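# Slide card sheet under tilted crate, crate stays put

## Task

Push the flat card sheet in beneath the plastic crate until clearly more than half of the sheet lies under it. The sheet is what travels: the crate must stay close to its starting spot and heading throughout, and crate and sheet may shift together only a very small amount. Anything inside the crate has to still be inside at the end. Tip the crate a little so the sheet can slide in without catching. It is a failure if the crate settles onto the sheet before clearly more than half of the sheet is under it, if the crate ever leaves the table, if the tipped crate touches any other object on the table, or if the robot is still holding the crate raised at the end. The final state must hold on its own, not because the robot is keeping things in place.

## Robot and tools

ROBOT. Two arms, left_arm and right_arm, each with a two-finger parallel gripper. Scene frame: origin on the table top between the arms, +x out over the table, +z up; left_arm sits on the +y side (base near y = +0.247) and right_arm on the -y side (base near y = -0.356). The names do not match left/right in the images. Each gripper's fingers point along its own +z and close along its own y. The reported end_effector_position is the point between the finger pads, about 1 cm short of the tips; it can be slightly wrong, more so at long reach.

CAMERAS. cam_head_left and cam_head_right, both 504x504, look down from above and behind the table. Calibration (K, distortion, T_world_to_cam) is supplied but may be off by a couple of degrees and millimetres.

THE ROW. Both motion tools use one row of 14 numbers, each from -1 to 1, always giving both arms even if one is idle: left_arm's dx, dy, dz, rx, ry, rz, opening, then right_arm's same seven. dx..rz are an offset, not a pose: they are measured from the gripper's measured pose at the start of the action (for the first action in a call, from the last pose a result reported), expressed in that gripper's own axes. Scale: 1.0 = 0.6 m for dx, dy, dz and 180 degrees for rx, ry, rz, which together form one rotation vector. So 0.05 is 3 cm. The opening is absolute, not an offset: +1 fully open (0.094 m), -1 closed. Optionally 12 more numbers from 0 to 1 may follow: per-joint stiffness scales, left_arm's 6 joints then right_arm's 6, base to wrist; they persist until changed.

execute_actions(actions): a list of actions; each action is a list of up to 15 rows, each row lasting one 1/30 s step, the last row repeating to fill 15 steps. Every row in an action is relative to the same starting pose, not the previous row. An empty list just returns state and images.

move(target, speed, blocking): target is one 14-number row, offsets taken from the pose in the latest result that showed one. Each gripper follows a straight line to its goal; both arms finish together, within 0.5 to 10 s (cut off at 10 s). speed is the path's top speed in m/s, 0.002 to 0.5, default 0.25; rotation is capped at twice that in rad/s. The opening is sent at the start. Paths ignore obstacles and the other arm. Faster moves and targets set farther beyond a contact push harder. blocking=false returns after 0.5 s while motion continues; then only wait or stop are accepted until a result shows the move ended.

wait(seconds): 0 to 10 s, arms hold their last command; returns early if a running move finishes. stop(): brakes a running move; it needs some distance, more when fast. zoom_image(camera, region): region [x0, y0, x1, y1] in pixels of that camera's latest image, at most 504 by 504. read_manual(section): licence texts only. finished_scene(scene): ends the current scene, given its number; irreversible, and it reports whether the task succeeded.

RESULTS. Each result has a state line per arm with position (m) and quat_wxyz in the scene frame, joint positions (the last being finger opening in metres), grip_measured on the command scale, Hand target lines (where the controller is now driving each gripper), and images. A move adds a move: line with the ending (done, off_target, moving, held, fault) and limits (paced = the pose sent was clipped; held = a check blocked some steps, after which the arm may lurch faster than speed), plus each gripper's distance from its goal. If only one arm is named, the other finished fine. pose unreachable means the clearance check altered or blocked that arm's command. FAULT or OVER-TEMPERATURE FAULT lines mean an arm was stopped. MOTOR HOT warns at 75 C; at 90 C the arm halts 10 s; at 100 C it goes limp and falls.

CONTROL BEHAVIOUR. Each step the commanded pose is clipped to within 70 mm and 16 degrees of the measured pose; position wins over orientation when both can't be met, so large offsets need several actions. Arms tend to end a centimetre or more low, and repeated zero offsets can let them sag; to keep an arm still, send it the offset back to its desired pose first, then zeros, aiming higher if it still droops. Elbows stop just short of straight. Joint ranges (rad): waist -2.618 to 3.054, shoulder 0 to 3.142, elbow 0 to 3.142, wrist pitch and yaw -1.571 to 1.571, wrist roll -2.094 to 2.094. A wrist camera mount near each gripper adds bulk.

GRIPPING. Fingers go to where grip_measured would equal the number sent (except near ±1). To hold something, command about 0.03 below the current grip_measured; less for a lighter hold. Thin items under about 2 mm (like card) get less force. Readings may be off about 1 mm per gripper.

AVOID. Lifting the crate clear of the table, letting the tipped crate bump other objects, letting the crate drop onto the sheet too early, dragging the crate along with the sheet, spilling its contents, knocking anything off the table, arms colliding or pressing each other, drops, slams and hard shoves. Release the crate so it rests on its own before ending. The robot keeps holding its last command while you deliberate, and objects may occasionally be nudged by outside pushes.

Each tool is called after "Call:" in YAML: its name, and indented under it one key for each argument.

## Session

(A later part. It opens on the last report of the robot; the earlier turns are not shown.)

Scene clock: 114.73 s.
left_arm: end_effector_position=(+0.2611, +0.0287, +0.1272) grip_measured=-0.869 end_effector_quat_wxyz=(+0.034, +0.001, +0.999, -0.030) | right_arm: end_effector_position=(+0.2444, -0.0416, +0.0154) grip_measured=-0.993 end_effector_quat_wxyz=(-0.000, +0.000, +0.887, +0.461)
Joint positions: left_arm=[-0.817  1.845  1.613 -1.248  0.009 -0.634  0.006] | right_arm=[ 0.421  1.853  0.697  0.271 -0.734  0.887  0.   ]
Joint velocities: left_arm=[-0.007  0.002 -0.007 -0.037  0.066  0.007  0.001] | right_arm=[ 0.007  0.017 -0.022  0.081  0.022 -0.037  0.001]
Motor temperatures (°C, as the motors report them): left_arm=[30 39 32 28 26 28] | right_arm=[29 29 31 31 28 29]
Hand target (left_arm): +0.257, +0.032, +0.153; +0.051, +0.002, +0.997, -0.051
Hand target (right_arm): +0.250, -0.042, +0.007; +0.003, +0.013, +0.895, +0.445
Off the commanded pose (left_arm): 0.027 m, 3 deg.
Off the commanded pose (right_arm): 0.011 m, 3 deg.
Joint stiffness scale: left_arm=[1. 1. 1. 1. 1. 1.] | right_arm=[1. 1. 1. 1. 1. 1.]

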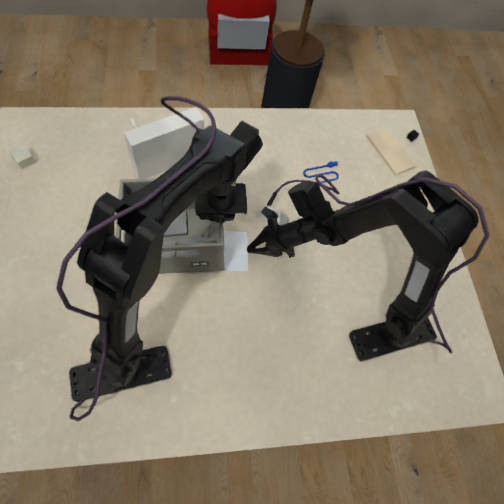

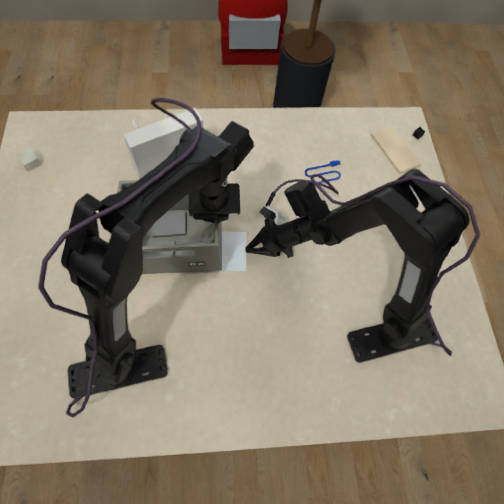

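Call:
execute_actions:
  actions:
    - [[0.002,0.003,-0.045,0.013,-0.011,0,-0.92,-0.013,0.004,0.03,0.01,0,0.008,-1]]
    - [[0.002,0.003,-0.045,0.013,-0.011,0,-0.92,-0.013,0.004,0.03,0.01,0,0.008,-1]]
    - [[0.002,0.003,-0.045,0.013,-0.011,0,-0.92,0,0,-0.03,0,0,0,-1]]

Call:
zoom_image:
  camera: "cam_head_right"
  region: [110, 150, 340, 300]

Scene clock: 119.47 s.
left_arm: end_effector_position=(+0.2611, +0.0287, +0.1272) grip_measured=-0.869 end_effector_quat_wxyz=(+0.034, +0.001, +0.999, -0.030) | right_arm: end_effector_position=(+0.2590, -0.0220, +0.0209) grip_measured=-0.993 end_effector_quat_wxyz=(-0.004, +0.006, +0.888, +0.460)
Joint positions: left_arm=[-0.817  1.845  1.613 -1.248  0.009 -0.634  0.006] | right_arm=[ 0.445  1.9    0.8    0.229 -0.716  0.924  0.   ]
Joint velocities: left_arm=[-0.012  0.012  0.012  0.007 -0.022 -0.007 -0.001] | right_arm=[ 0.007 -0.007 -0.007 -0.022 -0.081 -0.037  0.   ]
Motor temperatures (°C, as the motors report them): left_arm=[30 40 32 28 26 28] | right_arm=[29 29 31 31 27 29]
Hand target (left_arm): +0.257, +0.032, +0.153; +0.051, +0.002, +0.997, -0.051
Hand target (right_arm): +0.255, -0.025, +0.026; -0.005, -0.000, +0.886, +0.463
Off the commanded pose (left_arm): 0.027 m, 3 deg.
Off the commanded pose (right_arm): 0.008 m, 1 deg.
Joint stiffness scale: left_arm=[1. 1. 1. 1. 1. 1.] | right_arm=[1. 1. 1. 1. 1. 1.]

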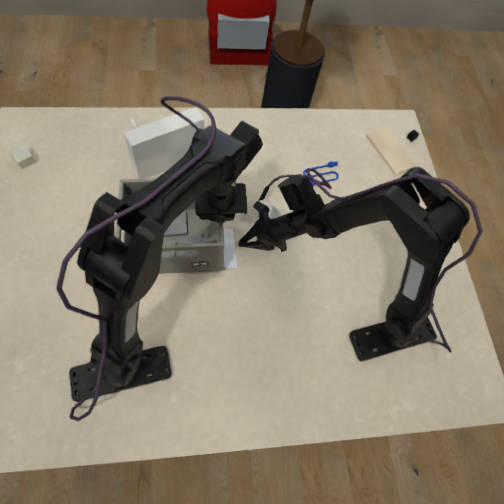

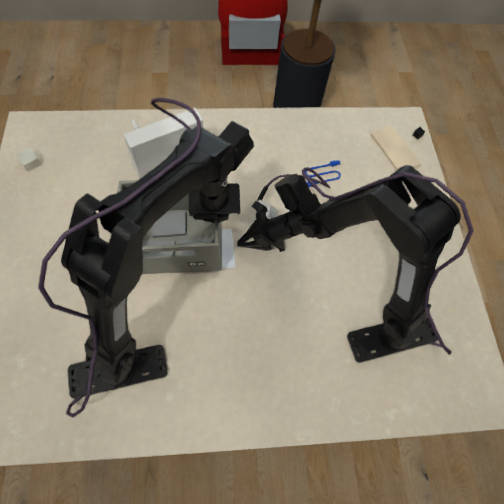

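Region (110, 150, 340, 300) of cam_head_right's 504x504 image, scaled by 2.191, with more detail than that image has; it fills the top 329 rows of this view, and the rest is white.

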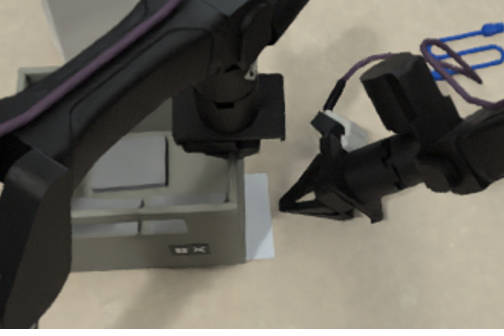

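Call:
execute_actions:
  actions:
    - [[0.002,0.002,-0.043,0.012,-0.011,0,-0.92,0,0,-0.01,0,0,0,-1],[0.002,0.001,-0.041,0.011,-0.011,0,-0.92,0,0,-0.015,0,0,0,-1],[0.002,0.0,-0.039,0.010,-0.011,0,-0.92,0,0,-0.02,0,0,0,-1],[0.002,-0.001,-0.037,0.009,-0.011,0,-0.92,0,0,-0.025,0,0,0,-1],[0.002,-0.002,-0.035,0.008,-0.011,0,-0.92,0,0,-0.03,0,0,0,-1],[0.002,-0.003,-0.033,0.007,-0.011,0,-0.92,0,0,-0.035,0,0,0,-1],[0.002,-0.004,-0.031,0.006,-0.011,0,-0.92,0,0,-0.04,0,0,0,-1],[0.002,-0.005,-0.029,0.005,-0.011,0,-0.92,0,0,-0.045,0,0,0,-1],[0.002,-0.006,-0.027,0.004,-0.011,0,-0.92,0,0,-0.05,0,0,0,-1],[0.002,-0.006,-0.025,0.003,-0.011,0,-0.92,0,0,-0.055,0,0,0,-1],[0.002,-0.007,-0.023,0.002,-0.011,0,-0.92,0,0,-0.06,0,0,0,-1],[0.002,-0.007,-0.021,0.001,-0.011,0,-0.92,0,0,-0.065,0,0,0,-1],[0.002,-0.008,-0.019,0.0,-0.011,0,-0.92,0,0,-0.07,0,0,0,-1],[0.002,-0.008,-0.017,-0.001,-0.011,0,-0.92,0,0,-0.075,0,0,0,-1],[0.002,-0.008,-0.015,-0.002,-0.011,0,-0.92,0,0,-0.08,0,0,0,-1]]
    - [[0.002,-0.005,-0.017,-0.002,-0.011,0,-0.92,0,0,-0.02,0,0,0,-1]]

Scene clock: 126.57 s.
left_arm: end_effector_position=(+0.2579, +0.0247, +0.1207) grip_measured=-0.869 end_effector_quat_wxyz=(+0.034, +0.007, +0.999, -0.018) | right_arm: end_effector_position=(+0.2710, -0.0592, +0.0434) grip_measured=-0.993 end_effector_quat_wxyz=(+0.007, +0.022, +0.890, +0.456)
Joint positions: left_arm=[-0.841  1.86   1.607 -1.242 -0.013 -0.646  0.006] | right_arm=[ 0.337  1.779  0.782  0.07  -0.752  0.841  0.   ]
Joint velocities: left_arm=[ 0.002 -0.002  0.002  0.007 -0.081 -0.022 -0.001] | right_arm=[ 0.017 -0.002 -0.017  0.066  0.022  0.007 -0.001]
Motor temperatures (°C, as the motors report them): left_arm=[30 40 32 28 26 28] | right_arm=[29 30 31 31 28 29]
Hand target (left_arm): +0.258, +0.025, +0.135; +0.051, +0.003, +0.998, -0.022
Hand target (right_arm): +0.269, -0.060, +0.050; +0.009, +0.015, +0.887, +0.461
Off the commanded pose (left_arm): 0.015 m, 2 deg.
Off the commanded pose (right_arm): 0.007 m, 1 deg.
Joint stiffness scale: left_arm=[1. 1. 1. 1. 1. 1.] | right_arm=[1. 1. 1. 1. 1. 1.]

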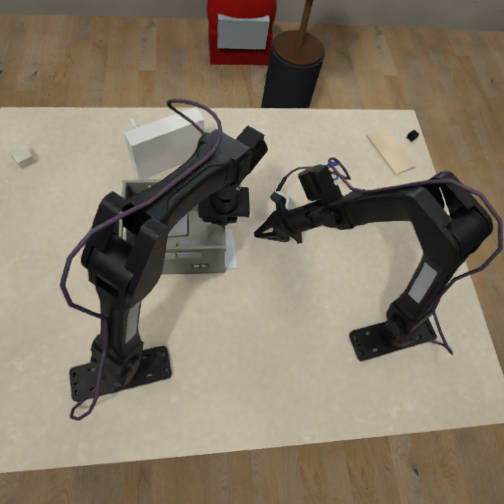

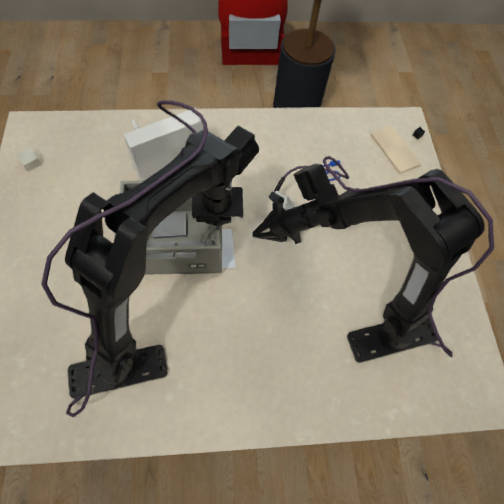

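Call:
execute_actions:
  actions:
    - [[-0.003,-0.003,-0.018,-0.002,-0.011,0,-0.92,0,0,0,0,0,0,-1]]
    - [[-0.003,-0.002,-0.016,-0.002,-0.011,0,-0.92,0,0,0,0,0,0,-1]]

Scene clock: 129.23 s.
left_arm: end_effector_position=(+0.2573, +0.0214, +0.1141) grip_measured=-0.869 end_effector_quat_wxyz=(+0.034, +0.010, +0.999, -0.008) | right_arm: end_effector_position=(+0.2708, -0.0593, +0.0432) grip_measured=-0.993 end_effector_quat_wxyz=(+0.007, +0.022, +0.890, +0.455)
Joint positions: left_arm=[-0.857  1.879  1.607 -1.236 -0.029 -0.657  0.006] | right_arm=[ 0.337  1.779  0.782  0.068 -0.752  0.84   0.   ]
Joint velocities: left_arm=[-0.012  0.022  0.007 -0.007 -0.037 -0.051  0.   ] | right_arm=[-0.012 -0.012  0.007  0.022 -0.037  0.051  0.001]
Motor temperatures (°C, as the motors report them): left_arm=[30 39 32 28 26 28] | right_arm=[29 30 31 31 28 29]
Hand target (left_arm): +0.258, +0.022, +0.127; +0.051, +0.009, +0.999, -0.010
Hand target (right_arm): +0.271, -0.059, +0.043; +0.007, +0.022, +0.890, +0.455
Off the commanded pose (left_arm): 0.013 m, 2 deg.
Off the commanded pose (right_arm): 0.000 m, 0 deg.
Joint stiffness scale: left_arm=[1. 1. 1. 1. 1. 1.] | right_arm=[1. 1. 1. 1. 1. 1.]

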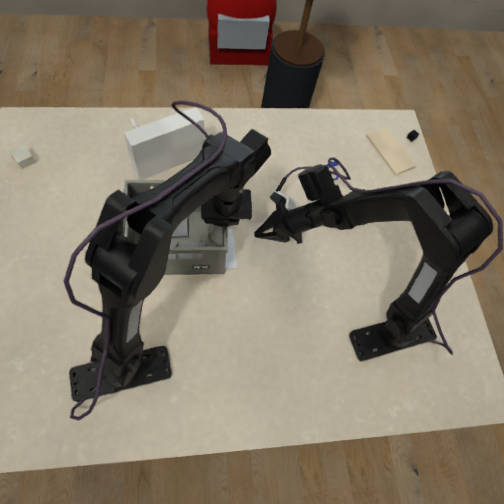

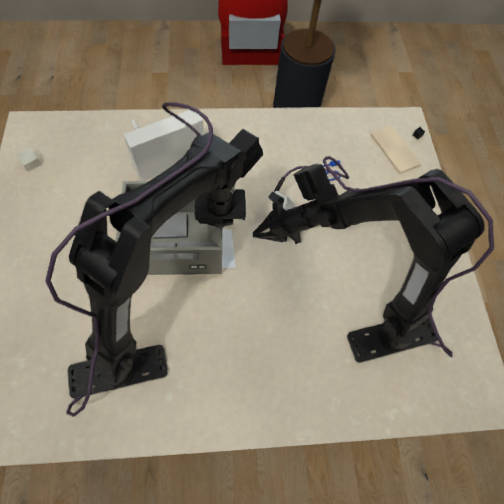

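Call:
execute_actions:
  actions:
    - [[-0.002,-0.002,-0.015,-0.002,-0.011,0,-0.92,0,0,0,0,0,0,-1]]
    - [[0,0,-0.015,0,-0.011,0,-0.3,0,0,0,0,0,0,-1]]

Call:
move:
  target: [0,0,-0.1,0,0,0,-0.3,0,0,0,0,0,0,-1]
  speed: 0.1

Scene clock: 133.43 s.
left_arm: end_effector_position=(+0.2574, +0.0215, +0.1136) grip_measured=-0.302 end_effector_quat_wxyz=(+0.038, +0.010, +0.999, -0.001) | right_arm: end_effector_position=(+0.2708, -0.0593, +0.0432) grip_measured=-0.993 end_effector_quat_wxyz=(+0.007, +0.022, +0.890, +0.455)
Joint positions: left_arm=[-0.864  1.881  1.606 -1.236 -0.045 -0.663  0.033] | right_arm=[ 0.337  1.779  0.782  0.068 -0.752  0.84   0.   ]
Joint velocities: left_arm=[ 0.007 -0.032  0.002 -0.066  0.022 -0.007  0.001] | right_arm=[-0.022 -0.012 -0.007 -0.051  0.007 -0.022  0.   ]
Motor temperatures (°C, as the motors report them): left_arm=[30 39 32 28 26 28] | right_arm=[29 30 31 31 28 29]
Hand target (left_arm): +0.256, +0.021, +0.122; +0.052, +0.010, +0.999, -0.004
Hand target (right_arm): +0.271, -0.059, +0.043; +0.007, +0.022, +0.890, +0.455
Off the commanded pose (left_arm): 0.009 m, 2 deg.
Off the commanded pose (right_arm): 0.000 m, 0 deg.
Joint stiffness scale: left_arm=[1. 1. 1. 1. 1. 1.] | right_arm=[1. 1. 1. 1. 1. 1.]

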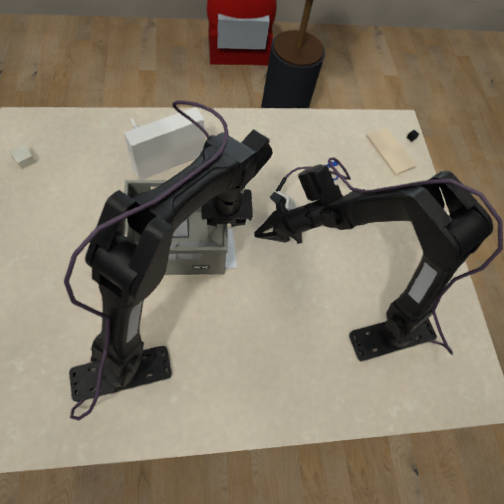

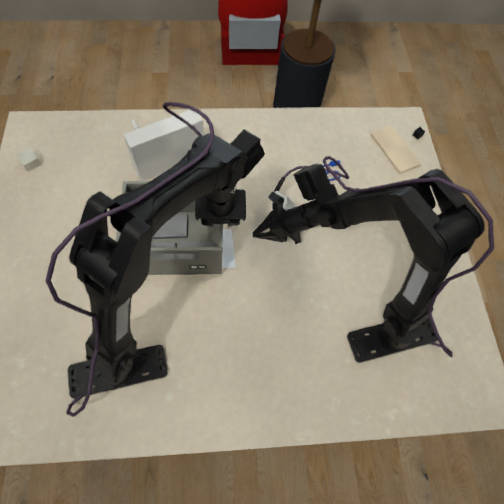

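Scene clock: 134.63 s.
left_arm: end_effector_position=(+0.2530, +0.0251, +0.1674) grip_measured=-0.302 end_effector_quat_wxyz=(+0.035, +0.009, +0.999, +0.001) | right_arm: end_effector_position=(+0.2708, -0.0593, +0.0432) grip_measured=-0.993 end_effector_quat_wxyz=(+0.007, +0.022, +0.890, +0.455)
Joint positions: left_arm=[-0.864  1.881  1.821 -1.457 -0.045 -0.666  0.033] | right_arm=[ 0.337  1.779  0.782  0.068 -0.752  0.84   0.   ]
Joint velocities: left_arm=[ 0.007 -0.022 -0.007 -0.007  0.081 -0.022 -0.001] | right_arm=[-0.017  0.002 -0.017 -0.051 -0.066  0.007 -0.   ]
Motor temperatures (°C, as the motors report them): left_arm=[30 38 33 28 26 28] | right_arm=[29 30 31 31 28 29]
Hand target (left_arm): +0.252, +0.022, +0.173; +0.038, +0.010, +0.999, -0.002
Hand target (right_arm): +0.271, -0.059, +0.043; +0.007, +0.022, +0.890, +0.455
Off the commanded pose (left_arm): 0.007 m, 0 deg.
Off the commanded pose (right_arm): 0.000 m, 0 deg.
Joint stiffness scale: left_arm=[1. 1. 1. 1. 1. 1.] | right_arm=[1. 1. 1. 1. 1. 1.]
move: done

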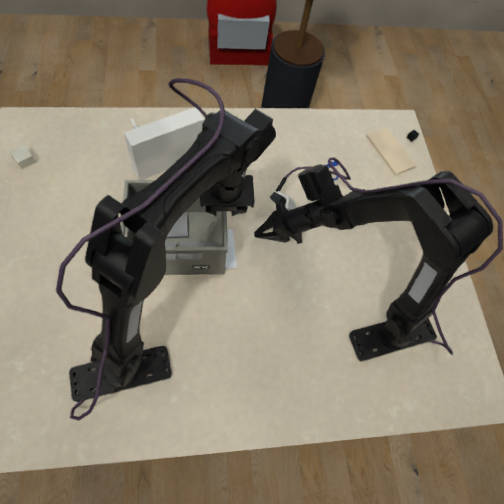

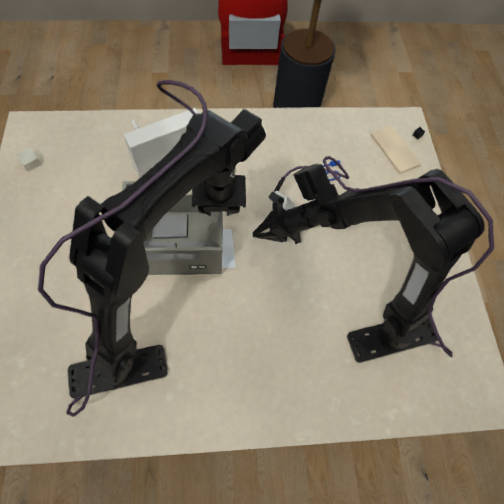

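Call:
finished_scene:
  scene: 1

The scene is finished: the task was done.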